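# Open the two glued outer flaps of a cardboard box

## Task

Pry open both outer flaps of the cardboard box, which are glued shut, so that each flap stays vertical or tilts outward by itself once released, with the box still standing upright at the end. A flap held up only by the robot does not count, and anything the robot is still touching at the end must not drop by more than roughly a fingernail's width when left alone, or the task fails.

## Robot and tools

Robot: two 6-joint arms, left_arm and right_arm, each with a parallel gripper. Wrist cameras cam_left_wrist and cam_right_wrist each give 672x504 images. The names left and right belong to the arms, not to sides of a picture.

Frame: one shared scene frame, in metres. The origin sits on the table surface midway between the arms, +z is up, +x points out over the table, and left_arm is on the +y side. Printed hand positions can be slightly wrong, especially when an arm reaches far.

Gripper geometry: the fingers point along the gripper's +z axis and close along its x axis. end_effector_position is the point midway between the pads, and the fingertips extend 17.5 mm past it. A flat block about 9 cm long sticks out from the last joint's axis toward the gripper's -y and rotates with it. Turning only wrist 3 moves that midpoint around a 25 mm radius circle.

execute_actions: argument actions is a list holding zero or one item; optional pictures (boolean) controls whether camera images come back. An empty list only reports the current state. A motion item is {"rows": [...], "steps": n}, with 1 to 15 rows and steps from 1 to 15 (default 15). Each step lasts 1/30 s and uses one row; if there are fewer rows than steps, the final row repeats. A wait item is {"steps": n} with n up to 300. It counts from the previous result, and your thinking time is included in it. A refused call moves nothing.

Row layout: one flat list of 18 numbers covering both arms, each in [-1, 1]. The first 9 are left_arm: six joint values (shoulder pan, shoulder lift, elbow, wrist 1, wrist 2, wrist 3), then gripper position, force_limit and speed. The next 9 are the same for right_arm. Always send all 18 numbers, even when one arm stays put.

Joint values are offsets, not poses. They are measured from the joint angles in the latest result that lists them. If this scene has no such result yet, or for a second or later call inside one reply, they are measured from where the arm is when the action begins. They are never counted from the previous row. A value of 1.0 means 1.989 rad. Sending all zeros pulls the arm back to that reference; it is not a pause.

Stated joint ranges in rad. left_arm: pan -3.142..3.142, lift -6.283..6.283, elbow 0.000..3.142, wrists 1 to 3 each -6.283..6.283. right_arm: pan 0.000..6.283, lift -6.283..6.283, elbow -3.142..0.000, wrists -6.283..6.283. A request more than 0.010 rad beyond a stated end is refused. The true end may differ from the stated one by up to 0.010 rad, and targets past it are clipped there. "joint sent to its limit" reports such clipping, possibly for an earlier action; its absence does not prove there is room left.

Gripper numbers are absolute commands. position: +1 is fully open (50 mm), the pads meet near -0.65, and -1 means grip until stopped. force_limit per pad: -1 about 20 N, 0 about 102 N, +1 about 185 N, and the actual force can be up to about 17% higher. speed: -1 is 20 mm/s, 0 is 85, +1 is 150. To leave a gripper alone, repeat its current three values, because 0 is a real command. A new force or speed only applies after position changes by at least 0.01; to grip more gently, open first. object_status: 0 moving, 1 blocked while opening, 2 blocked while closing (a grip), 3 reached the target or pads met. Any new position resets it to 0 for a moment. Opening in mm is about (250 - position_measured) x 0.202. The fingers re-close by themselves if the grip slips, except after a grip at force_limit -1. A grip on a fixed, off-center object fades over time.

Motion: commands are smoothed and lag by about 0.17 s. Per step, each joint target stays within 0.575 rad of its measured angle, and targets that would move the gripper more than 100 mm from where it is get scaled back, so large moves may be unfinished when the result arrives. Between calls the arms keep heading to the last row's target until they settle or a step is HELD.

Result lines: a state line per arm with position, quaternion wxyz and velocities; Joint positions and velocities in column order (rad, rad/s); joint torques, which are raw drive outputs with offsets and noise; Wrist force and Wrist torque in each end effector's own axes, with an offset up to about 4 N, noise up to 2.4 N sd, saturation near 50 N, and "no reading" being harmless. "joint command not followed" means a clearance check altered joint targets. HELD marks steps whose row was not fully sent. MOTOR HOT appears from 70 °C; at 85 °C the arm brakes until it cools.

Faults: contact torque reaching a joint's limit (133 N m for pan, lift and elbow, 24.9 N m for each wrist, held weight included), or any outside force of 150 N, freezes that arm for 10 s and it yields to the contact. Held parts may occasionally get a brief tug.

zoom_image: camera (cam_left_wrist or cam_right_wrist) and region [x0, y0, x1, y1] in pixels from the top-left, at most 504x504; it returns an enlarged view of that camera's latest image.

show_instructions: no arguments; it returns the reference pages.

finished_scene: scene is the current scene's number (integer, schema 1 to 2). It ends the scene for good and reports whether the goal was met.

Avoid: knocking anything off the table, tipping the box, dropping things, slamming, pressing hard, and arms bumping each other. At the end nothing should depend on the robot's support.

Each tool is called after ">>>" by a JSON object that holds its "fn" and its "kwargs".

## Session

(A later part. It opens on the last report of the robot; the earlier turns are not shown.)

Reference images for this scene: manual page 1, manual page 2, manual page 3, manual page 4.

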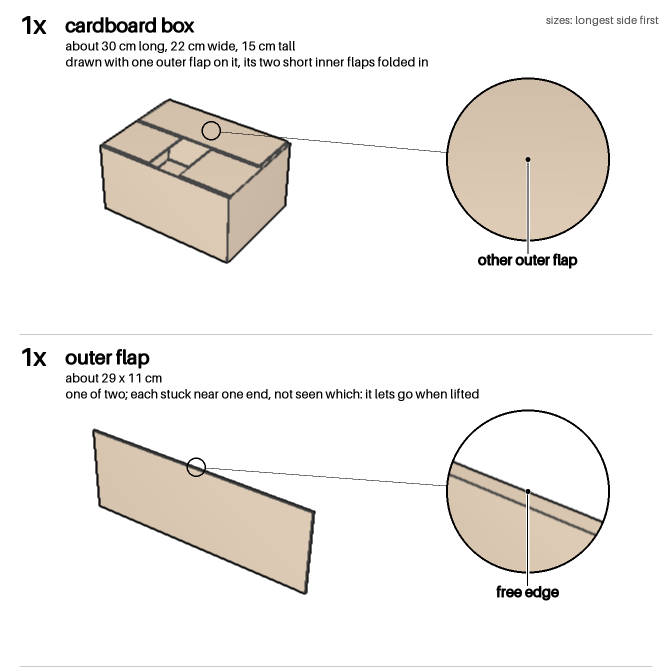

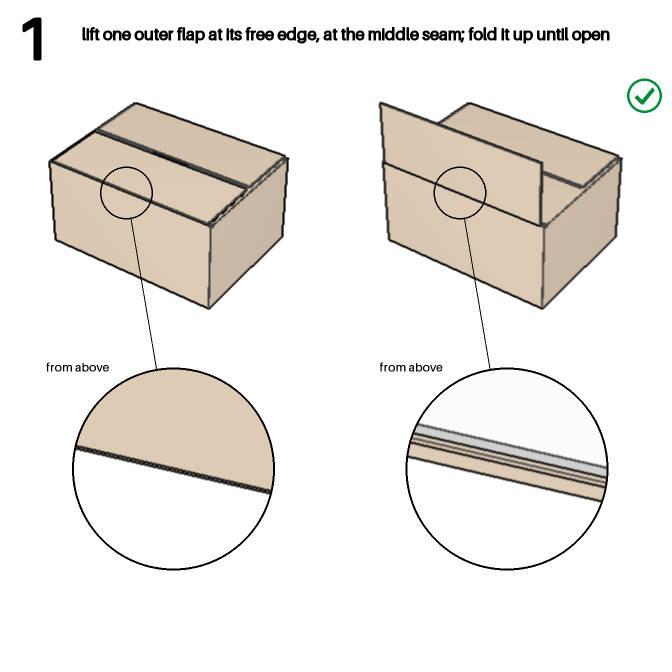

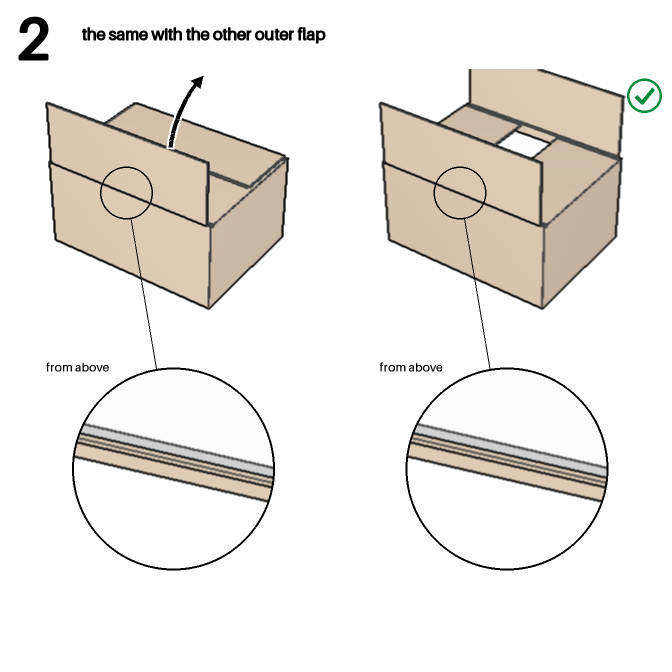

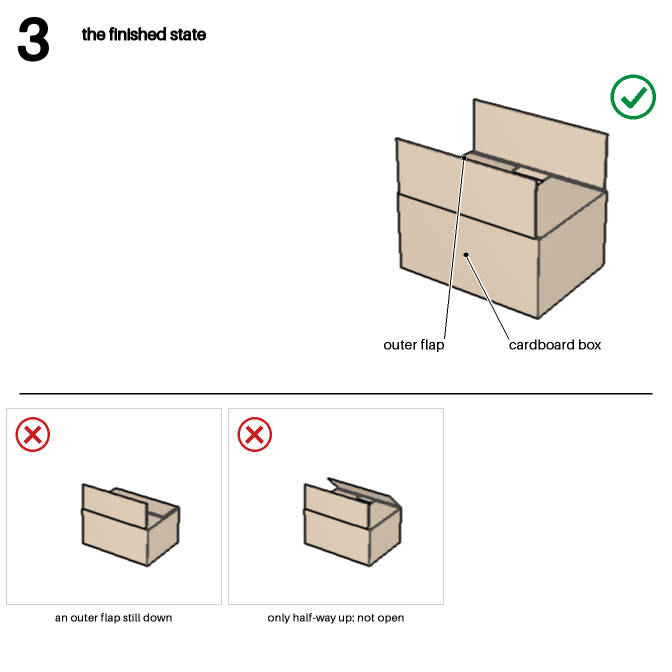

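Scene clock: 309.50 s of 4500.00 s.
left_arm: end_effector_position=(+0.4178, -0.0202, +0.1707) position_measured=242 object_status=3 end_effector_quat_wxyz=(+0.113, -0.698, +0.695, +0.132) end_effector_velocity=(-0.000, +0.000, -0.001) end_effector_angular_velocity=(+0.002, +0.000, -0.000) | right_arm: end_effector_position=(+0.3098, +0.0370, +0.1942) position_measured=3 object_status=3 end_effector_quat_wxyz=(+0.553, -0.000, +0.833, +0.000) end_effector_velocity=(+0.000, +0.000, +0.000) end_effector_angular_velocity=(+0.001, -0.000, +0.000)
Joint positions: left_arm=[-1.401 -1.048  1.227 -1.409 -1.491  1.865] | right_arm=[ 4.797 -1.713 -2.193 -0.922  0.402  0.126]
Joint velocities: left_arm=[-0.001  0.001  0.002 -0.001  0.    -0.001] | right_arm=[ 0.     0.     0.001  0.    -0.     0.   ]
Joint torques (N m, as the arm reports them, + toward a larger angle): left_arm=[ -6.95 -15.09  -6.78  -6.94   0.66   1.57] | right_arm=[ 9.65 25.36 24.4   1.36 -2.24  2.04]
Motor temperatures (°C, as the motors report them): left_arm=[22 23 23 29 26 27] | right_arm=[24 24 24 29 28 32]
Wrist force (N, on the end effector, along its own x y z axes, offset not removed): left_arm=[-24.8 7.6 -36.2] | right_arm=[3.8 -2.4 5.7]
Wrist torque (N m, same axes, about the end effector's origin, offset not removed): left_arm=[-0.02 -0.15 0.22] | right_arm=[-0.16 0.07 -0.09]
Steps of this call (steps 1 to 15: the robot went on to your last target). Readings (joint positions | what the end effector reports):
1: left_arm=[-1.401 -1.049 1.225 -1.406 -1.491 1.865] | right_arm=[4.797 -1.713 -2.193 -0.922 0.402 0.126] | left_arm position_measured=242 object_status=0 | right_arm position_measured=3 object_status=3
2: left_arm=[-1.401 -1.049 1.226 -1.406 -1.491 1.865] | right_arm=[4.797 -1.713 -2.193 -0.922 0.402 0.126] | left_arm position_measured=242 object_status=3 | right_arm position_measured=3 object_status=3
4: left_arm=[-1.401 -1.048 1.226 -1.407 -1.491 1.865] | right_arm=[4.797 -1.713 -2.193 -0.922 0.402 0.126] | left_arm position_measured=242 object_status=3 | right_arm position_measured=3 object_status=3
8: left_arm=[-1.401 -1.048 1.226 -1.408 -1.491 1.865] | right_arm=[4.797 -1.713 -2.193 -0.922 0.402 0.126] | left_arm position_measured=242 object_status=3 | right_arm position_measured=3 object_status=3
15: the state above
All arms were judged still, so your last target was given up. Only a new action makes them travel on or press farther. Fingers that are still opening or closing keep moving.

>>> {"fn": "execute_actions", "kwargs": {"actions": [{"rows":[[0,-0.0002,-0.0004,0.0006,0,0,-0.6,0,1,-0.0057,0.026,0.0173,-0.030,-0.0012,-0.014,1,0,0]]}], "pictures": false}}

>>> {"fn": "execute_actions", "kwargs": {"actions": [{"steps":15}]}}

Scene clock: 317.87 s of 4500.00 s.
left_arm: end_effector_position=(+0.4178, -0.0201, +0.1712) position_measured=242 object_status=3 end_effector_quat_wxyz=(+0.113, -0.698, +0.695, +0.132) end_effector_velocity=(+0.001, +0.000, +0.000) end_effector_angular_velocity=(-0.001, -0.000, +0.002) | right_arm: end_effector_position=(+0.3148, +0.0366, +0.2239) position_measured=3 object_status=3 end_effector_quat_wxyz=(+0.553, +0.000, +0.833, +0.001) end_effector_velocity=(+0.001, -0.000, +0.009) end_effector_angular_velocity=(+0.000, -0.002, +0.001)
Joint positions: left_arm=[-1.401 -1.048  1.226 -1.408 -1.491  1.865] | right_arm=[ 4.786 -1.663 -2.16  -0.979  0.4    0.099]
Joint velocities: left_arm=[ 0.001 -0.001  0.    -0.    -0.    -0.   ] | right_arm=[-0.003  0.015  0.009 -0.016 -0.002 -0.008]
Joint torques (N m, as the arm reports them, + toward a larger angle): left_arm=[ -2.8  -38.57 -16.56   1.98  -2.57  -0.12] | right_arm=[-14.45  36.84  29.26   0.42  -5.76  -2.18]
Motor temperatures (°C, as the motors report them): left_arm=[22 23 23 29 26 27] | right_arm=[24 24 24 29 28 32]
Wrist force (N, on the end effector, along its own x y z axes, offset not removed): left_arm=[-3.6 -5.5 -25.4] | right_arm=[2.0 3.9 0.0]
Wrist torque (N m, same axes, about the end effector's origin, offset not removed): left_arm=[0.31 -0.34 -0.09] | right_arm=[0.09 0.31 -0.03]
Steps of this call (steps 1 to 90: nothing new was sent; then 4.87 s passed at rest; steps 91 to 105: all 15 steps of this action). Readings (joint positions | what the end effector reports):
91: left_arm=[-1.401 -1.047 1.227 -1.409 -1.491 1.865] | right_arm=[4.797 -1.713 -2.194 -0.922 0.402 0.126] | left_arm position_measured=242 object_status=3 | right_arm position_measured=3 object_status=3
92: left_arm=[-1.401 -1.047 1.227 -1.409 -1.491 1.865] | right_arm=[4.796 -1.710 -2.192 -0.925 0.402 0.125] | left_arm position_measured=242 object_status=3 | right_arm position_measured=3 object_status=3
94: left_arm=[-1.401 -1.047 1.226 -1.409 -1.491 1.865] | right_arm=[4.792 -1.693 -2.180 -0.944 0.402 0.115] | left_arm position_measured=242 object_status=3 | right_arm position_measured=3 object_status=3
98: left_arm=[-1.401 -1.048 1.226 -1.408 -1.491 1.865] | right_arm=[4.788 -1.673 -2.166 -0.968 0.400 0.104] | left_arm position_measured=242 object_status=3 | right_arm position_measured=3 object_status=3
105: the state above

Scene clock: 318.37 s of 4500.00 s.
left_arm: end_effector_position=(+0.4178, -0.0201, +0.1713) position_measured=242 object_status=3 end_effector_quat_wxyz=(+0.113, -0.698, +0.695, +0.132) end_effector_velocity=(-0.000, +0.000, -0.000) end_effector_angular_velocity=(+0.001, -0.000, +0.001) | right_arm: end_effector_position=(+0.3149, +0.0365, +0.2250) position_measured=3 object_status=3 end_effector_quat_wxyz=(+0.553, +0.000, +0.833, +0.001) end_effector_velocity=(+0.000, -0.000, -0.001) end_effector_angular_velocity=(-0.002, -0.002, -0.000)
Joint positions: left_arm=[-1.401 -1.048  1.226 -1.408 -1.491  1.865] | right_arm=[ 4.785 -1.661 -2.159 -0.982  0.4    0.099]
Joint velocities: left_arm=[-0.001  0.     0.001  0.     0.    -0.002] | right_arm=[-0.    -0.002 -0.    -0.    -0.002  0.   ]
Joint torques (N m, as the arm reports them, + toward a larger angle): left_arm=[  0.91 -41.17 -17.92   1.24  -1.46  -0.11] | right_arm=[-12.21  37.88  30.75   0.47  -5.69  -2.39]
Motor temperatures (°C, as the motors report them): left_arm=[22 23 23 29 26 27] | right_arm=[24 24 24 29 28 32]
Wrist force (N, on the end effector, along its own x y z axes, offset not removed): left_arm=[-6.6 -8.7 -23.7] | right_arm=[3.0 2.7 -0.5]
Wrist torque (N m, same axes, about the end effector's origin, offset not removed): left_arm=[-0.30 0.44 0.27] | right_arm=[-0.10 0.08 0.13]
Steps of this call (steps 1 to 15: the robot went on to your last target). Readings (joint positions | what the end effector reports):
1: left_arm=[-1.401 -1.048 1.226 -1.408 -1.491 1.865] | right_arm=[4.786 -1.662 -2.160 -0.980 0.400 0.099] | left_arm position_measured=242 object_status=3 | right_arm position_measured=3 object_status=3
2: left_arm=[-1.401 -1.048 1.226 -1.408 -1.491 1.865] | right_arm=[4.786 -1.662 -2.160 -0.980 0.400 0.099] | left_arm position_measured=242 object_status=3 | right_arm position_measured=3 object_status=3
4: left_arm=[-1.401 -1.048 1.226 -1.408 -1.491 1.865] | right_arm=[4.786 -1.662 -2.160 -0.981 0.400 0.099] | left_arm position_measured=242 object_status=3 | right_arm position_measured=3 object_status=3
8: left_arm=[-1.401 -1.048 1.226 -1.408 -1.491 1.865] | right_arm=[4.785 -1.661 -2.159 -0.981 0.400 0.099] | left_arm position_measured=242 object_status=3 | right_arm position_measured=3 object_status=3
15: the state above
All arms were judged still, so your last target was given up. Only a new action makes them travel on or press farther. Fingers that are still opening or closing keep moving.

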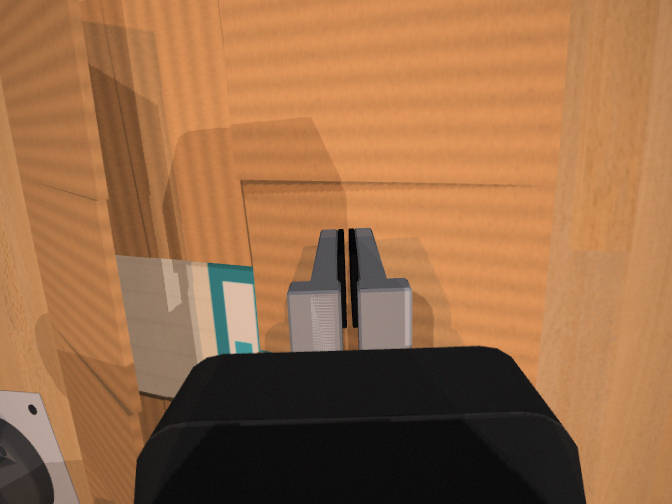

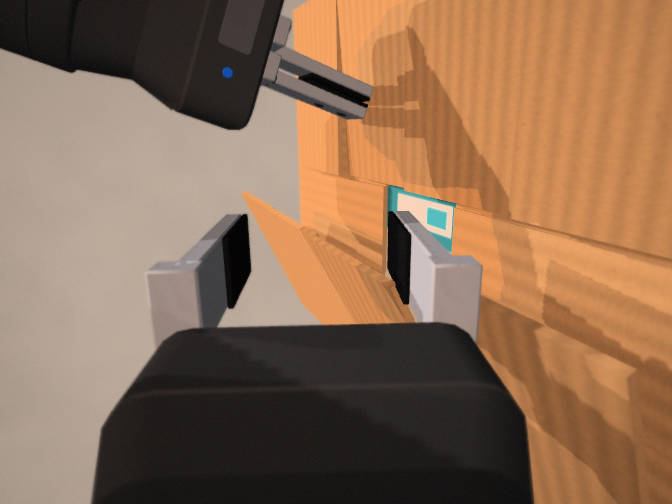

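>>> {"fn": "execute_actions", "kwargs": {"actions": [{"rows":[[0.03,-0.005,-0.031,0.036,0,0.03,-0.6,0,1,0,0,0,0,0,0,1,0,0],[0.03,-0.005,-0.031,0.036,0,0.03,-0.6,0,1,0,0,0,0,0,0,1,0,0],[0.03,-0.005,-0.031,0.036,0,0.03,-0.6,0,1,0,0,0,0,0,0,1,0,0],[0.03,-0.005,-0.031,0.036,0,0.03,-0.6,0,1,0,0,0,0,0,0,1,0,0],[0.03,-0.005,-0.031,0.036,0,0.03,-0.6,0,1,0,0,0,0,0,0,1,0,0],[0.03,-0.005,-0.031,0.036,0,0.03,-0.6,0,1,0,0,0,0,0,0,1,0,0],[0.03,-0.005,-0.031,0.036,0,0.03,-0.6,0,1,0,0,0,0,0,0,1,0,0],[0.03,-0.018,-0.015,0.0325,0,0.03,-0.6,0,1,0,0,0,0,0,0,1,0,0],[0.03,-0.031,0.002,0.029,0,0.03,-0.6,0,1,0,0,0,0,0,0,1,0,0],[0.03,-0.044,0.019,0.0255,0,0.03,-0.6,0,1,0,0,0,0,0,0,1,0,0],[0.03,-0.057,0.035,0.022,0,0.03,-0.6,0,1,0,0,0,0,0,0,1,0,0],[0.03,-0.07,0.052,0.0185,0,0.03,-0.6,0,1,0,0,0,0,0,0,1,0,0],[0.03,-0.083,0.068,0.015,0,0.03,-0.6,0,1,0,0,0,0,0,0,1,0,0],[0.03,-0.096,0.085,0.0115,0,0.03,-0.6,0,1,0,0,0,0,0,0,1,0,0],[0.03,-0.109,0.101,0.008,0,0.03,-0.6,0,1,0,0,0,0,0,0,1,0,0]]}], "pictures": false}}

>>> {"fn": "execute_actions", "kwargs": {"actions": [{"steps":15}]}}

Scene clock: 340.10 s of 4500.00 s.
left_arm: end_effector_position=(+0.4357, +0.0300, +0.2077) position_measured=242 object_status=3 end_effector_quat_wxyz=(+0.105, -0.698, +0.695, +0.137) end_effector_velocity=(-0.081, +0.234, +0.054) end_effector_angular_velocity=(-0.007, +0.003, +0.001) | right_arm: end_effector_position=(+0.3150, +0.0365, +0.2250) position_measured=3 object_status=3 end_effector_quat_wxyz=(+0.553, +0.000, +0.833, +0.001) end_effector_velocity=(+0.000, +0.000, -0.000) end_effector_angular_velocity=(+0.001, -0.001, +0.000)
Joint positions: left_arm=[-1.343 -1.143  1.273 -1.363 -1.491  1.922] | right_arm=[ 4.785 -1.661 -2.159 -0.982  0.4    0.099]
Joint velocities: left_arm=[ 0.017 -0.62   0.761 -0.147 -0.     0.017] | right_arm=[ 0.    -0.001  0.001  0.001 -0.001  0.   ]
Joint torques (N m, as the arm reports them, + toward a larger angle): left_arm=[  4.53 -61.02 -11.58  -3.99  -0.62   2.21] | right_arm=[-12.81  32.31  26.59   1.25  -5.09  -1.47]
Motor temperatures (°C, as the motors report them): left_arm=[22 23 23 29 26 27] | right_arm=[24 24 24 29 28 32]
Wrist force (N, on the end effector, along its own x y z axes, offset not removed): left_arm=[3.2 -1.7 5.3] | right_arm=[4.3 6.3 2.3]
Wrist torque (N m, same axes, about the end effector's origin, offset not removed): left_arm=[-0.27 -0.50 0.05] | right_arm=[0.66 -0.06 0.01]
Steps of this call (steps 1 to 90: nothing new was sent; then 18.23 s passed at rest; steps 91 to 105: all 15 steps of this action). Readings (joint positions | what the end effector reports):
91: left_arm=[-1.401 -1.048 1.226 -1.408 -1.491 1.865] | right_arm=[4.785 -1.661 -2.159 -0.982 0.400 0.099] | left_arm position_measured=242 object_status=3 | right_arm position_measured=3 object_status=3
92: left_arm=[-1.398 -1.049 1.223 -1.404 -1.491 1.868] | right_arm=[4.785 -1.661 -2.159 -0.982 0.400 0.099] | left_arm position_measured=242 object_status=3 | right_arm position_measured=3 object_status=3
94: left_arm=[-1.378 -1.052 1.203 -1.381 -1.491 1.887] | right_arm=[4.785 -1.661 -2.159 -0.982 0.400 0.099] | left_arm position_measured=242 object_status=3 | right_arm position_measured=3 object_status=3
98: left_arm=[-1.354 -1.056 1.178 -1.352 -1.491 1.911] | right_arm=[4.785 -1.661 -2.159 -0.982 0.400 0.099] | left_arm position_measured=242 object_status=3 | right_arm position_measured=3 object_status=3
105: the state above

Scene clock: 350.30 s of 4500.00 s.
left_arm: end_effector_position=(+0.4183, +0.0781, +0.2139) position_measured=242 object_status=3 end_effector_quat_wxyz=(+0.105, -0.698, +0.695, +0.139) end_effector_velocity=(-0.000, +0.000, -0.000) end_effector_angular_velocity=(+0.002, +0.001, -0.001) | right_arm: end_effector_position=(+0.3151, +0.0365, +0.2253) position_measured=3 object_status=3 end_effector_quat_wxyz=(+0.554, +0.000, +0.833, +0.001) end_effector_velocity=(-0.000, -0.000, -0.001) end_effector_angular_velocity=(+0.001, +0.001, -0.001)
Joint positions: left_arm=[-1.341 -1.265  1.427 -1.392 -1.491  1.924] | right_arm=[ 4.785 -1.661 -2.159 -0.982  0.399  0.098]
Joint velocities: left_arm=[-0.    -0.     0.001  0.001  0.     0.   ] | right_arm=[ 0.     0.    -0.001 -0.001  0.001  0.002]
Joint torques (N m, as the arm reports them, + toward a larger angle): left_arm=[  5.03 -48.1  -18.56  -3.58  -2.43   2.13] | right_arm=[ 1.45 23.53 21.13  3.13 -1.79 -0.03]
Motor temperatures (°C, as the motors report them): left_arm=[22 23 23 29 26 27] | right_arm=[24 24 24 29 28 32]
Wrist force (N, on the end effector, along its own x y z axes, offset not removed): left_arm=[-1.4 -3.8 4.8] | right_arm=[3.1 -1.2 0.2]
Wrist torque (N m, same axes, about the end effector's origin, offset not removed): left_arm=[-0.38 0.29 0.18] | right_arm=[-0.09 -0.54 -0.08]
FORCE FAULT: contact force on the right arm reached its limit, and that arm stopped for 10 seconds. The contact can be on any part of that arm, not only on its tool. That arm's remaining commands of this call were not run. That arm holds still and accepts commands again. Move the arm away from the contact; if what it grips holds it there, let go first. Pushing or pulling that hard again can fault the arm again.
The stop of the right arm began at step 6 of this call (marked STOPPED below). From that step on that arm followed nothing that you had sent. Nothing is kept back now, and the robot has no last target.
Steps of this call (steps 1 to 15: the robot went on to your last target; steps 16 to 306: the stop continued). Readings (joint positions | what the end effector reports):
1: left_arm=[-1.343 -1.165 1.300 -1.368 -1.491 1.923] | right_arm=[4.785 -1.661 -2.159 -0.982 0.400 0.099] | left_arm position_measured=242 object_status=3 | right_arm position_measured=3 object_status=3
2: left_arm=[-1.343 -1.186 1.326 -1.373 -1.491 1.923] | right_arm=[4.785 -1.661 -2.159 -0.982 0.400 0.099] | left_arm position_measured=242 object_status=3 | right_arm position_measured=3 object_status=3
4: left_arm=[-1.342 -1.218 1.367 -1.381 -1.491 1.924] | right_arm=[4.785 -1.661 -2.159 -0.982 0.399 0.099] | left_arm position_measured=242 object_status=3 | right_arm position_measured=3 object_status=3
6: left_arm=[-1.342 -1.237 1.391 -1.385 -1.491 1.924] | right_arm=[4.785 -1.661 -2.159 -0.982 0.399 0.098] | left_arm position_measured=242 object_status=3 | right_arm position_measured=3 object_status=3 STOPPED (the right arm)
8: left_arm=[-1.342 -1.248 1.406 -1.388 -1.491 1.924] | right_arm=[4.785 -1.661 -2.159 -0.982 0.399 0.098] | left_arm position_measured=242 object_status=3 | right_arm position_measured=3 object_status=3
306: the state above

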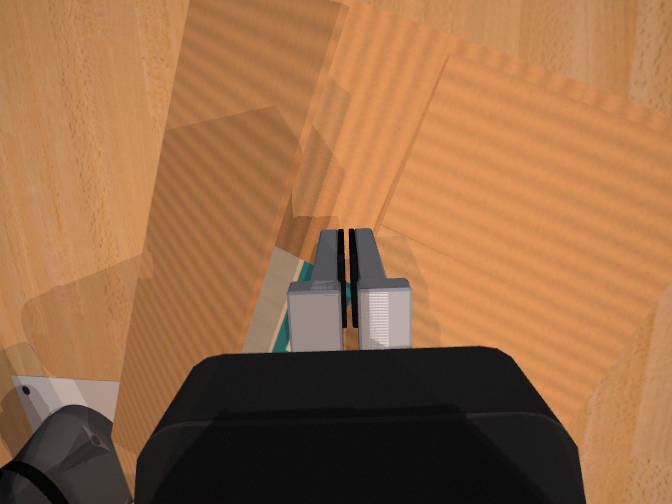

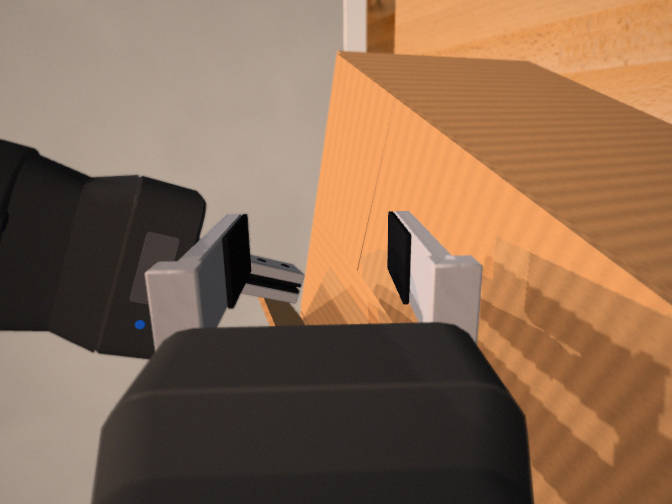

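>>> {"fn": "execute_actions", "kwargs": {"actions": [{"rows":[[0,-0.0015,-0.15,0.1,0,0,-0.6,0,1,0,0.035,0.025,-0.06,0,0,1,0,0]]}], "pictures": false}}

>>> {"fn": "execute_actions", "kwargs": {"actions": [{"steps":20}]}}

Scene clock: 361.43 s of 4500.00 s.
left_arm: end_effector_position=(+0.4287, +0.0514, +0.3277) position_measured=242 object_status=3 end_effector_quat_wxyz=(+0.086, -0.704, +0.698, +0.095) end_effector_velocity=(+0.003, -0.008, +0.054) end_effector_angular_velocity=(-0.049, -0.019, +0.000) | right_arm: end_effector_position=(+0.3152, +0.0343, +0.2636) position_measured=3 object_status=3 end_effector_quat_wxyz=(+0.554, +0.000, +0.833, +0.001) end_effector_velocity=(+0.000, -0.002, +0.011) end_effector_angular_velocity=(-0.004, +0.001, +0.000)
Joint positions: left_arm=[-1.341 -1.268  1.146 -1.203 -1.491  1.924] | right_arm=[ 4.785 -1.594 -2.111 -1.096  0.399  0.098]
Joint velocities: left_arm=[ 0.    -0.    -0.132  0.08  -0.    -0.   ] | right_arm=[-0.     0.021  0.013 -0.036  0.001 -0.001]
Joint torques (N m, as the arm reports them, + toward a larger angle): left_arm=[  3.7  -47.45 -27.84  -0.57  -2.19   2.12] | right_arm=[-0.35 33.45 33.86  1.03 -2.63 -0.12]
Motor temperatures (°C, as the motors report them): left_arm=[22 23 23 29 26 27] | right_arm=[24 24 24 29 28 32]
Wrist force (N, on the end effector, along its own x y z axes, offset not removed): left_arm=[1.2 1.1 1.9] | right_arm=[-0.8 -3.3 0.0]
Wrist torque (N m, same axes, about the end effector's origin, offset not removed): left_arm=[0.27 -0.21 0.03] | right_arm=[-0.63 0.12 -0.15]
Steps of this call (steps 1 to 90: nothing new was sent; then 7.63 s passed at rest; steps 91 to 105: all 15 steps of this action). Readings (joint positions | what the end effector reports):
91: left_arm=[-1.341 -1.265 1.427 -1.392 -1.491 1.924] | right_arm=[4.785 -1.661 -2.159 -0.982 0.399 0.098] | left_arm position_measured=242 object_status=3 | right_arm position_measured=3 object_status=3
92: left_arm=[-1.341 -1.265 1.424 -1.389 -1.491 1.924] | right_arm=[4.785 -1.658 -2.157 -0.985 0.399 0.098] | left_arm position_measured=242 object_status=3 | right_arm position_measured=3 object_status=3
94: left_arm=[-1.341 -1.265 1.377 -1.348 -1.491 1.924] | right_arm=[4.785 -1.636 -2.140 -1.019 0.399 0.098] | left_arm position_measured=242 object_status=3 | right_arm position_measured=3 object_status=3
98: left_arm=[-1.341 -1.267 1.233 -1.257 -1.491 1.924] | right_arm=[4.785 -1.607 -2.120 -1.072 0.399 0.098] | left_arm position_measured=242 object_status=3 | right_arm position_measured=3 object_status=3
105: the state above

Scene clock: 362.10 s of 4500.00 s.
left_arm: end_effector_position=(+0.4291, +0.0504, +0.3347) position_measured=242 object_status=3 end_effector_quat_wxyz=(+0.085, -0.705, +0.699, +0.092) end_effector_velocity=(+0.001, +0.000, +0.001) end_effector_angular_velocity=(-0.001, -0.000, +0.001) | right_arm: end_effector_position=(+0.3152, +0.0341, +0.2650) position_measured=3 object_status=3 end_effector_quat_wxyz=(+0.554, +0.000, +0.833, +0.001) end_effector_velocity=(+0.000, -0.000, +0.000) end_effector_angular_velocity=(+0.001, -0.001, -0.001)
Joint positions: left_arm=[-1.341 -1.268  1.128 -1.193 -1.491  1.924] | right_arm=[ 4.785 -1.591 -2.109 -1.101  0.399  0.098]
Joint velocities: left_arm=[ 0.002 -0.    -0.001  0.     0.     0.001] | right_arm=[ 0.     0.001 -0.001 -0.001 -0.001  0.002]
Joint torques (N m, as the arm reports them, + toward a larger angle): left_arm=[  2.37 -48.5  -30.5   -0.85  -2.06   2.12] | right_arm=[-1.29 33.92 33.3   0.79 -2.45  0.14]
Motor temperatures (°C, as the motors report them): left_arm=[22 23 23 29 26 27] | right_arm=[24 24 24 29 28 32]
Wrist force (N, on the end effector, along its own x y z axes, offset not removed): left_arm=[-3.5 1.9 2.0] | right_arm=[1.4 -1.3 -2.1]
Wrist torque (N m, same axes, about the end effector's origin, offset not removed): left_arm=[0.48 0.58 0.18] | right_arm=[-0.24 -0.20 -0.15]
Steps of this call (steps 1 to 20: the robot went on to your last target). Readings (joint positions | what the end effector reports):
1: left_arm=[-1.341 -1.268 1.142 -1.201 -1.491 1.924] | right_arm=[4.785 -1.593 -2.111 -1.098 0.399 0.098] | left_arm position_measured=242 object_status=3 | right_arm position_measured=3 object_status=3
2: left_arm=[-1.341 -1.268 1.139 -1.199 -1.491 1.924] | right_arm=[4.785 -1.593 -2.110 -1.098 0.399 0.098] | left_arm position_measured=242 object_status=3 | right_arm position_measured=3 object_status=3
4: left_arm=[-1.341 -1.268 1.134 -1.196 -1.491 1.924] | right_arm=[4.785 -1.592 -2.110 -1.100 0.399 0.098] | left_arm position_measured=242 object_status=3 | right_arm position_measured=3 object_status=3
8: left_arm=[-1.341 -1.268 1.131 -1.194 -1.491 1.924] | right_arm=[4.785 -1.592 -2.110 -1.101 0.399 0.098] | left_arm position_measured=242 object_status=3 | right_arm position_measured=3 object_status=3
20: the state above

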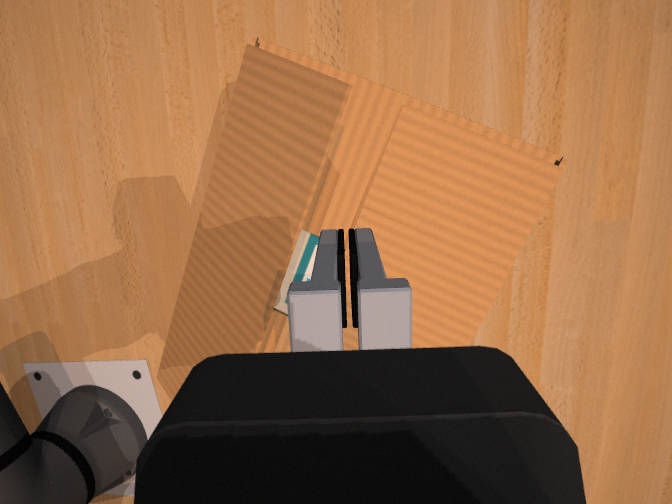

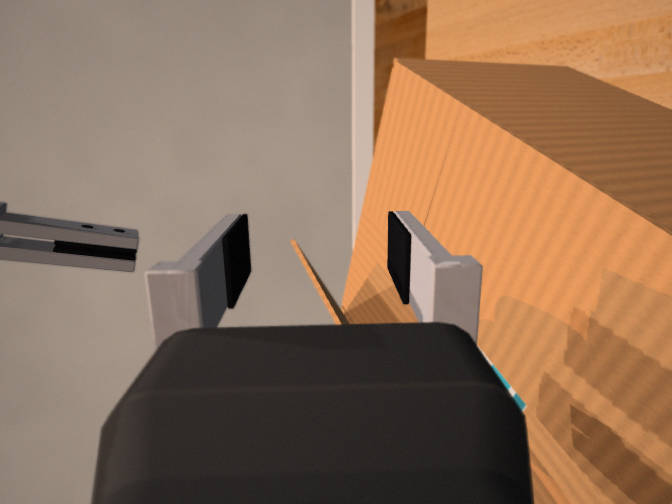

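>>> {"fn": "execute_actions", "kwargs": {"actions": [{"rows":[[0,-0.022,0.1315,-0.1096,0,0.184,-0.6,0,1,0,-0.0777,-0.0276,0.1053,0,0,1,0,0]]}], "pictures": false}}

>>> {"fn": "execute_actions", "kwargs": {"actions": [{"steps":25}]}}

Scene clock: 388.93 s of 4500.00 s.
left_arm: end_effector_position=(+0.4226, +0.0551, +0.2568) position_measured=242 object_status=3 end_effector_quat_wxyz=(+0.067, -0.574, +0.809, +0.105) end_effector_velocity=(-0.005, +0.006, -0.034) end_effector_angular_velocity=(+0.008, +0.042, -0.153) | right_arm: end_effector_position=(+0.3146, +0.0483, +0.1968) position_measured=3 object_status=3 end_effector_quat_wxyz=(+0.554, -0.000, +0.833, +0.000) end_effector_velocity=(+0.000, +0.004, -0.021) end_effector_angular_velocity=(+0.009, -0.002, -0.000)
Joint positions: left_arm=[-1.341 -1.31   1.377 -1.401 -1.491  2.27 ] | right_arm=[ 4.785 -1.739 -2.162 -0.901  0.399  0.098]
Joint velocities: left_arm=[-0.001 -0.012  0.098 -0.076  0.     0.157] | right_arm=[-0.    -0.049 -0.016  0.074 -0.002  0.   ]
Joint torques (N m, as the arm reports them, + toward a larger angle): left_arm=[ -3.25 -46.04 -19.93  -4.13  -1.3    2.57] | right_arm=[-0.16 16.57 10.59  4.98 -2.63 -0.32]
Motor temperatures (°C, as the motors report them): left_arm=[22 23 23 29 26 27] | right_arm=[24 24 24 29 28 32]
Wrist force (N, on the end effector, along its own x y z axes, offset not removed): left_arm=[0.3 -2.7 3.0] | right_arm=[0.7 -1.2 -0.2]
Wrist torque (N m, same axes, about the end effector's origin, offset not removed): left_arm=[-0.42 -0.07 0.08] | right_arm=[-0.10 -0.17 -0.01]
Steps of this call (steps 1 to 15: the robot went on to your last target; steps 16 to 90: nothing new was sent; then 23.33 s passed at rest; steps 91 to 105: all 15 steps of this action). Readings (joint positions | what the end effector reports):
91: left_arm=[-1.341 -1.268 1.128 -1.193 -1.491 1.924] | right_arm=[4.785 -1.591 -2.109 -1.101 0.399 0.098] | left_arm position_measured=242 object_status=3 | right_arm position_measured=3 object_status=3
92: left_arm=[-1.341 -1.270 1.132 -1.196 -1.491 1.928] | right_arm=[4.785 -1.594 -2.112 -1.098 0.399 0.098] | left_arm position_measured=242 object_status=3 | right_arm position_measured=3 object_status=3
94: left_arm=[-1.341 -1.285 1.179 -1.242 -1.491 1.975] | right_arm=[4.785 -1.633 -2.130 -1.053 0.399 0.098] | left_arm position_measured=242 object_status=3 | right_arm position_measured=3 object_status=3
98: left_arm=[-1.341 -1.302 1.312 -1.349 -1.491 2.162] | right_arm=[4.785 -1.706 -2.152 -0.950 0.399 0.098] | left_arm position_measured=242 object_status=3 | right_arm position_measured=3 object_status=3
105: the state above

Scene clock: 389.77 s of 4500.00 s.
left_arm: end_effector_position=(+0.4220, +0.0559, +0.2525) position_measured=242 object_status=3 end_effector_quat_wxyz=(+0.067, -0.566, +0.815, +0.106) end_effector_velocity=(+0.000, +0.001, -0.001) end_effector_angular_velocity=(+0.001, +0.001, +0.000) | right_arm: end_effector_position=(+0.3146, +0.0488, +0.1940) position_measured=3 object_status=3 end_effector_quat_wxyz=(+0.554, +0.000, +0.833, +0.001) end_effector_velocity=(-0.000, -0.000, -0.000) end_effector_angular_velocity=(+0.000, +0.001, -0.001)
Joint positions: left_arm=[-1.341 -1.311  1.39  -1.411 -1.491  2.29 ] | right_arm=[ 4.785 -1.746 -2.164 -0.892  0.399  0.098]
Joint velocities: left_arm=[ 0.001  0.     0.001 -0.    -0.     0.001] | right_arm=[ 0.     0.    -0.    -0.001  0.001  0.002]
Joint torques (N m, as the arm reports them, + toward a larger angle): left_arm=[ -1.26 -46.86 -18.59  -4.    -1.31   2.18] | right_arm=[-1.06 13.51  7.58  4.79 -2.51 -0.43]
Motor temperatures (°C, as the motors report them): left_arm=[22 23 23 29 26 27] | right_arm=[24 24 24 29 28 32]
Wrist force (N, on the end effector, along its own x y z axes, offset not removed): left_arm=[3.8 0.2 4.3] | right_arm=[-3.6 -2.2 -4.5]
Wrist torque (N m, same axes, about the end effector's origin, offset not removed): left_arm=[0.28 -0.56 -0.04] | right_arm=[-0.01 -0.03 -0.08]
Steps of this call (steps 1 to 25: the robot went on to your last target). Readings (joint positions | what the end effector reports):
1: left_arm=[-1.341 -1.310 1.380 -1.403 -1.491 2.274] | right_arm=[4.785 -1.741 -2.163 -0.899 0.399 0.098] | left_arm position_measured=242 object_status=3 | right_arm position_measured=3 object_status=3
2: left_arm=[-1.341 -1.311 1.382 -1.405 -1.491 2.278] | right_arm=[4.785 -1.742 -2.163 -0.897 0.399 0.098] | left_arm position_measured=242 object_status=3 | right_arm position_measured=3 object_status=3
4: left_arm=[-1.341 -1.311 1.386 -1.407 -1.491 2.283] | right_arm=[4.785 -1.743 -2.164 -0.895 0.399 0.098] | left_arm position_measured=242 object_status=3 | right_arm position_measured=3 object_status=3
8: left_arm=[-1.341 -1.311 1.388 -1.410 -1.491 2.288] | right_arm=[4.785 -1.745 -2.164 -0.893 0.399 0.098] | left_arm position_measured=242 object_status=3 | right_arm position_measured=3 object_status=3
25: the state above

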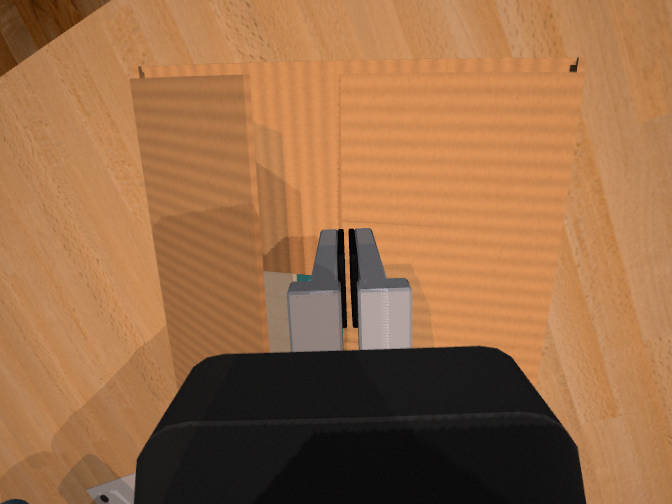

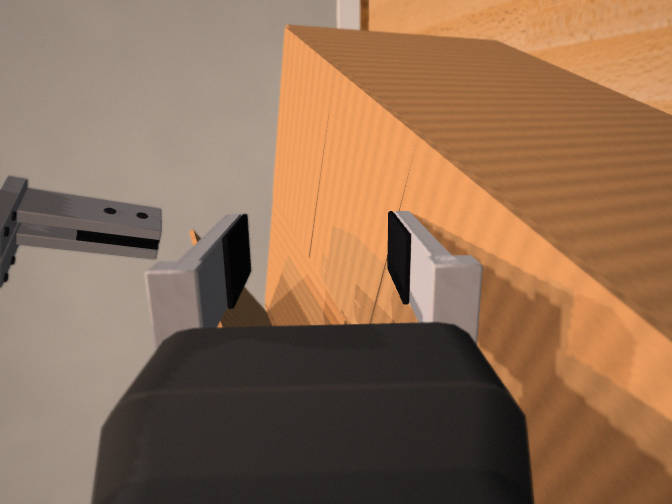

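>>> {"fn": "execute_actions", "kwargs": {"actions": [{"rows":[[0,-0.012,0.0706,-0.059,0,0,-0.6,0,1,0,-0.0004,-0.0003,0.0006,0,0,1,0,0]]}], "pictures": false}}

>>> {"fn": "execute_actions", "kwargs": {"actions": [{"steps":10}], "pictures": false}}

>>> {"fn": "execute_actions", "kwargs": {"actions": [{"rows":[[0.025,-0.018,0.021,-0.003,0,0.025,-0.6,0,1,0,0,0,0,0,0,1,0,0]]}], "pictures": false}}

>>> {"fn": "execute_actions", "kwargs": {"actions": [{"rows":[[0.025,-0.018,0.021,-0.003,0,0.025,-0.6,0,1,0,0,0,0,0,0,1,0,0]]}]}}

Scene clock: 404.43 s of 4500.00 s.
left_arm: end_effector_position=(+0.4165, +0.0699, +0.2116) position_measured=242 object_status=3 end_effector_quat_wxyz=(+0.066, -0.566, +0.815, +0.106) end_effector_velocity=(-0.002, +0.005, -0.014) end_effector_angular_velocity=(+0.002, +0.001, -0.000) | right_arm: end_effector_position=(+0.3146, +0.0488, +0.1936) position_measured=3 object_status=3 end_effector_quat_wxyz=(+0.554, +0.000, +0.833, +0.001) end_effector_velocity=(+0.000, -0.000, +0.000) end_effector_angular_velocity=(-0.001, -0.000, +0.000)
Joint positions: left_arm=[-1.341 -1.335  1.525 -1.524 -1.491  2.29 ] | right_arm=[ 4.785 -1.747 -2.165 -0.891  0.399  0.098]
Joint velocities: left_arm=[-0.    -0.007  0.043 -0.035 -0.    -0.   ] | right_arm=[-0.     0.001 -0.001  0.001 -0.    -0.001]
Joint torques (N m, as the arm reports them, + toward a larger angle): left_arm=[  3.24 -47.2  -20.57  -4.2   -1.31   1.44] | right_arm=[ 1.32 14.01  5.56  4.4  -2.38 -0.1 ]
Motor temperatures (°C, as the motors report them): left_arm=[22 23 23 29 26 27] | right_arm=[24 24 24 29 28 32]
Wrist force (N, on the end effector, along its own x y z axes, offset not removed): left_arm=[0.4 -5.7 1.8] | right_arm=[-6.2 0.9 -0.6]
Wrist torque (N m, same axes, about the end effector's origin, offset not removed): left_arm=[-0.96 0.02 0.07] | right_arm=[0.30 0.06 -0.23]
Steps of this call (steps 1 to 15: the robot went on to your last target; steps 16 to 90: nothing new was sent; then 11.17 s passed at rest; steps 91 to 105: all 15 steps of this action). Readings (joint positions | what the end effector reports):
91: left_arm=[-1.341 -1.311 1.390 -1.411 -1.491 2.290] | right_arm=[4.785 -1.746 -2.164 -0.892 0.399 0.098] | left_arm position_measured=242 object_status=3 | right_arm position_measured=3 object_status=3
92: left_arm=[-1.341 -1.313 1.393 -1.414 -1.491 2.290] | right_arm=[4.785 -1.746 -2.164 -0.892 0.399 0.098] | left_arm position_measured=242 object_status=3 | right_arm position_measured=3 object_status=3
94: left_arm=[-1.341 -1.321 1.431 -1.448 -1.491 2.290] | right_arm=[4.785 -1.746 -2.165 -0.891 0.399 0.098] | left_arm position_measured=242 object_status=3 | right_arm position_measured=3 object_status=3
98: left_arm=[-1.341 -1.330 1.495 -1.500 -1.491 2.290] | right_arm=[4.785 -1.746 -2.165 -0.891 0.399 0.098] | left_arm position_measured=242 object_status=3 | right_arm position_measured=3 object_status=3
105: the state above

Scene clock: 404.77 s of 4500.00 s.
left_arm: end_effector_position=(+0.4163, +0.0706, +0.2099) position_measured=242 object_status=3 end_effector_quat_wxyz=(+0.066, -0.566, +0.815, +0.106) end_effector_velocity=(-0.001, -0.000, -0.001) end_effector_angular_velocity=(-0.000, +0.000, -0.002) | right_arm: end_effector_position=(+0.3146, +0.0488, +0.1936) position_measured=3 object_status=3 end_effector_quat_wxyz=(+0.554, +0.000, +0.833, +0.001) end_effector_velocity=(-0.000, +0.000, -0.000) end_effector_angular_velocity=(+0.001, -0.000, +0.000)
Joint positions: left_arm=[-1.341 -1.335  1.53  -1.528 -1.491  2.29 ] | right_arm=[ 4.785 -1.747 -2.165 -0.891  0.399  0.098]
Joint velocities: left_arm=[-0.002 -0.     0.003 -0.002  0.     0.   ] | right_arm=[ 0.    -0.    -0.     0.    -0.     0.001]
Joint torques (N m, as the arm reports them, + toward a larger angle): left_arm=[  2.32 -45.18 -18.52  -3.97  -1.35   1.09] | right_arm=[ 1.15 14.46  5.83  4.44 -2.3  -0.32]
Motor temperatures (°C, as the motors report them): left_arm=[22 23 23 29 26 27] | right_arm=[24 24 24 29 28 32]
Wrist force (N, on the end effector, along its own x y z axes, offset not removed): left_arm=[0.8 -2.3 2.8] | right_arm=[-6.6 0.0 -2.9]
Wrist torque (N m, same axes, about the end effector's origin, offset not removed): left_arm=[-0.28 0.05 -0.10] | right_arm=[-0.15 0.09 -0.10]
Steps of this call (steps 1 to 10: the robot went on to your last target). Readings (joint positions | what the end effector reports):
1: left_arm=[-1.341 -1.335 1.526 -1.525 -1.491 2.290] | right_arm=[4.785 -1.747 -2.165 -0.891 0.399 0.098] | left_arm position_measured=242 object_status=3 | right_arm position_measured=3 object_status=3
2: left_arm=[-1.341 -1.335 1.527 -1.525 -1.491 2.290] | right_arm=[4.785 -1.747 -2.165 -0.891 0.399 0.098] | left_arm position_measured=242 object_status=3 | right_arm position_measured=3 object_status=3
4: left_arm=[-1.341 -1.335 1.528 -1.527 -1.491 2.290] | right_arm=[4.785 -1.747 -2.165 -0.891 0.399 0.098] | left_arm position_measured=242 object_status=3 | right_arm position_measured=3 object_status=3
8: left_arm=[-1.341 -1.335 1.530 -1.528 -1.491 2.290] | right_arm=[4.785 -1.747 -2.165 -0.891 0.399 0.098] | left_arm position_measured=242 object_status=3 | right_arm position_measured=3 object_status=3
10: the state above

Scene clock: 405.27 s of 4500.00 s.
left_arm: end_effector_position=(+0.4302, +0.1005, +0.2106) position_measured=242 object_status=3 end_effector_quat_wxyz=(+0.061, -0.566, +0.815, +0.109) end_effector_velocity=(+0.004, +0.009, -0.000) end_effector_angular_velocity=(+0.000, +0.004, +0.001) | right_arm: end_effector_position=(+0.3146, +0.0488, +0.1936) position_measured=3 object_status=3 end_effector_quat_wxyz=(+0.554, +0.000, +0.833, +0.001) end_effector_velocity=(-0.000, +0.001, +0.001) end_effector_angular_velocity=(+0.005, +0.002, -0.001)
Joint positions: left_arm=[-1.293 -1.37   1.57  -1.534 -1.491  2.338] | right_arm=[ 4.785 -1.747 -2.165 -0.891  0.399  0.098]
Joint velocities: left_arm=[ 0.014 -0.01   0.012 -0.002 -0.     0.013] | right_arm=[0.    0.001 0.001 0.001 0.001 0.002]
Joint torques (N m, as the arm reports them, + toward a larger angle): left_arm=[  7.52 -42.95 -17.59  -3.61  -0.3    1.87] | right_arm=[ 0.51 13.27  5.42  4.26 -2.38 -0.13]
Motor temperatures (°C, as the motors report them): left_arm=[22 23 23 29 26 27] | right_arm=[24 24 24 29 28 32]
Wrist force (N, on the end effector, along its own x y z axes, offset not removed): left_arm=[2.1 0.2 2.0] | right_arm=[-6.4 -0.6 -3.8]
Wrist torque (N m, same axes, about the end effector's origin, offset not removed): left_arm=[-0.06 -0.13 -0.02] | right_arm=[-0.09 -0.06 -0.08]
Steps of this call (steps 1 to 15: all 15 steps of this action). Readings (joint positions | what the end effector reports):
1: left_arm=[-1.341 -1.335 1.530 -1.528 -1.491 2.290] | right_arm=[4.785 -1.747 -2.165 -0.891 0.399 0.098] | left_arm position_measured=242 object_status=3 | right_arm position_measured=3 object_status=3
2: left_arm=[-1.339 -1.338 1.533 -1.529 -1.491 2.293] | right_arm=[4.785 -1.747 -2.165 -0.891 0.399 0.098] | left_arm position_measured=242 object_status=3 | right_arm position_measured=3 object_status=3
4: left_arm=[-1.322 -1.349 1.546 -1.530 -1.491 2.309] | right_arm=[4.785 -1.747 -2.165 -0.891 0.399 0.098] | left_arm position_measured=242 object_status=3 | right_arm position_measured=3 object_status=3
8: left_arm=[-1.302 -1.363 1.563 -1.533 -1.491 2.329] | right_arm=[4.785 -1.747 -2.165 -0.891 0.399 0.098] | left_arm position_measured=242 object_status=3 | right_arm position_measured=3 object_status=3
15: the state above

Scene clock: 405.77 s of 4500.00 s.
left_arm: end_effector_position=(+0.4421, +0.1309, +0.2108) position_measured=242 object_status=3 end_effector_quat_wxyz=(+0.056, -0.566, +0.815, +0.112) end_effector_velocity=(+0.003, +0.009, -0.001) end_effector_angular_velocity=(+0.001, +0.004, +0.001) | right_arm: end_effector_position=(+0.3146, +0.0488, +0.1936) position_measured=3 object_status=3 end_effector_quat_wxyz=(+0.554, +0.000, +0.833, +0.001) end_effector_velocity=(-0.000, +0.000, -0.000) end_effector_angular_velocity=(-0.002, +0.002, +0.001)
Joint positions: left_arm=[-1.245 -1.404  1.611 -1.539 -1.491  2.386] | right_arm=[ 4.785 -1.747 -2.165 -0.891  0.399  0.098]
Joint velocities: left_arm=[ 0.013 -0.009  0.013 -0.001  0.     0.012] | right_arm=[-0.    -0.     0.     0.     0.002 -0.002]
Joint torques (N m, as the arm reports them, + toward a larger angle): left_arm=[  5.81 -43.07 -18.04  -3.5   -0.16   1.98] | right_arm=[-1.61 14.91  7.05  4.47 -2.11 -0.11]
Motor temperatures (°C, as the motors report them): left_arm=[22 23 23 29 26 27] | right_arm=[24 24 24 29 28 32]
Wrist force (N, on the end effector, along its own x y z axes, offset not removed): left_arm=[0.5 1.7 3.0] | right_arm=[-7.0 -1.3 -1.5]
Wrist torque (N m, same axes, about the end effector's origin, offset not removed): left_arm=[0.42 0.17 -0.17] | right_arm=[-0.26 0.16 -0.18]
Steps of this call (steps 1 to 15: all 15 steps of this action). Readings (joint positions | what the end effector reports):
1: left_arm=[-1.293 -1.370 1.571 -1.534 -1.491 2.339] | right_arm=[4.785 -1.747 -2.165 -0.891 0.399 0.098] | left_arm position_measured=242 object_status=3 | right_arm position_measured=3 object_status=3
2: left_arm=[-1.290 -1.373 1.573 -1.534 -1.491 2.342] | right_arm=[4.785 -1.747 -2.165 -0.891 0.399 0.098] | left_arm position_measured=242 object_status=3 | right_arm position_measured=3 object_status=3
4: left_arm=[-1.274 -1.384 1.587 -1.536 -1.491 2.358] | right_arm=[4.785 -1.747 -2.165 -0.891 0.399 0.098] | left_arm position_measured=242 object_status=3 | right_arm position_measured=3 object_status=3
8: left_arm=[-1.254 -1.398 1.603 -1.538 -1.491 2.377] | right_arm=[4.785 -1.747 -2.165 -0.891 0.399 0.098] | left_arm position_measured=242 object_status=3 | right_arm position_measured=3 object_status=3
15: the state above

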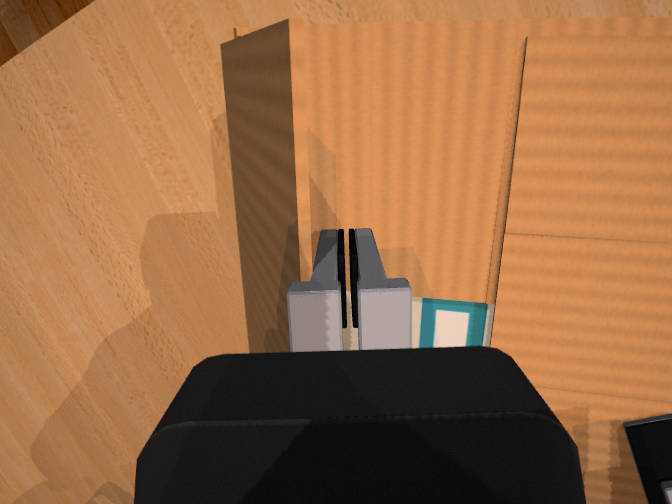

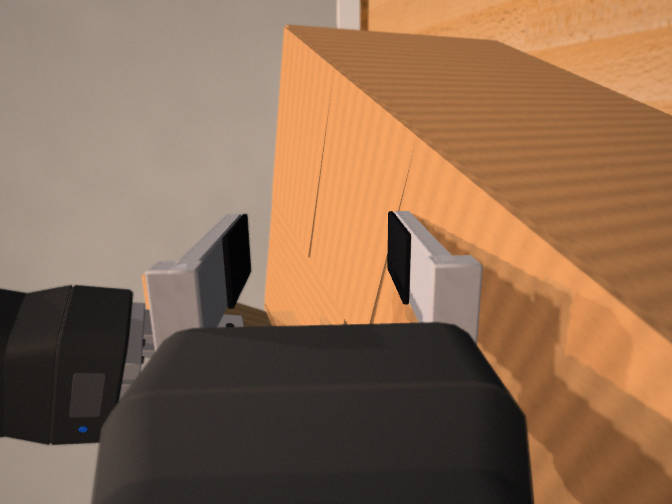

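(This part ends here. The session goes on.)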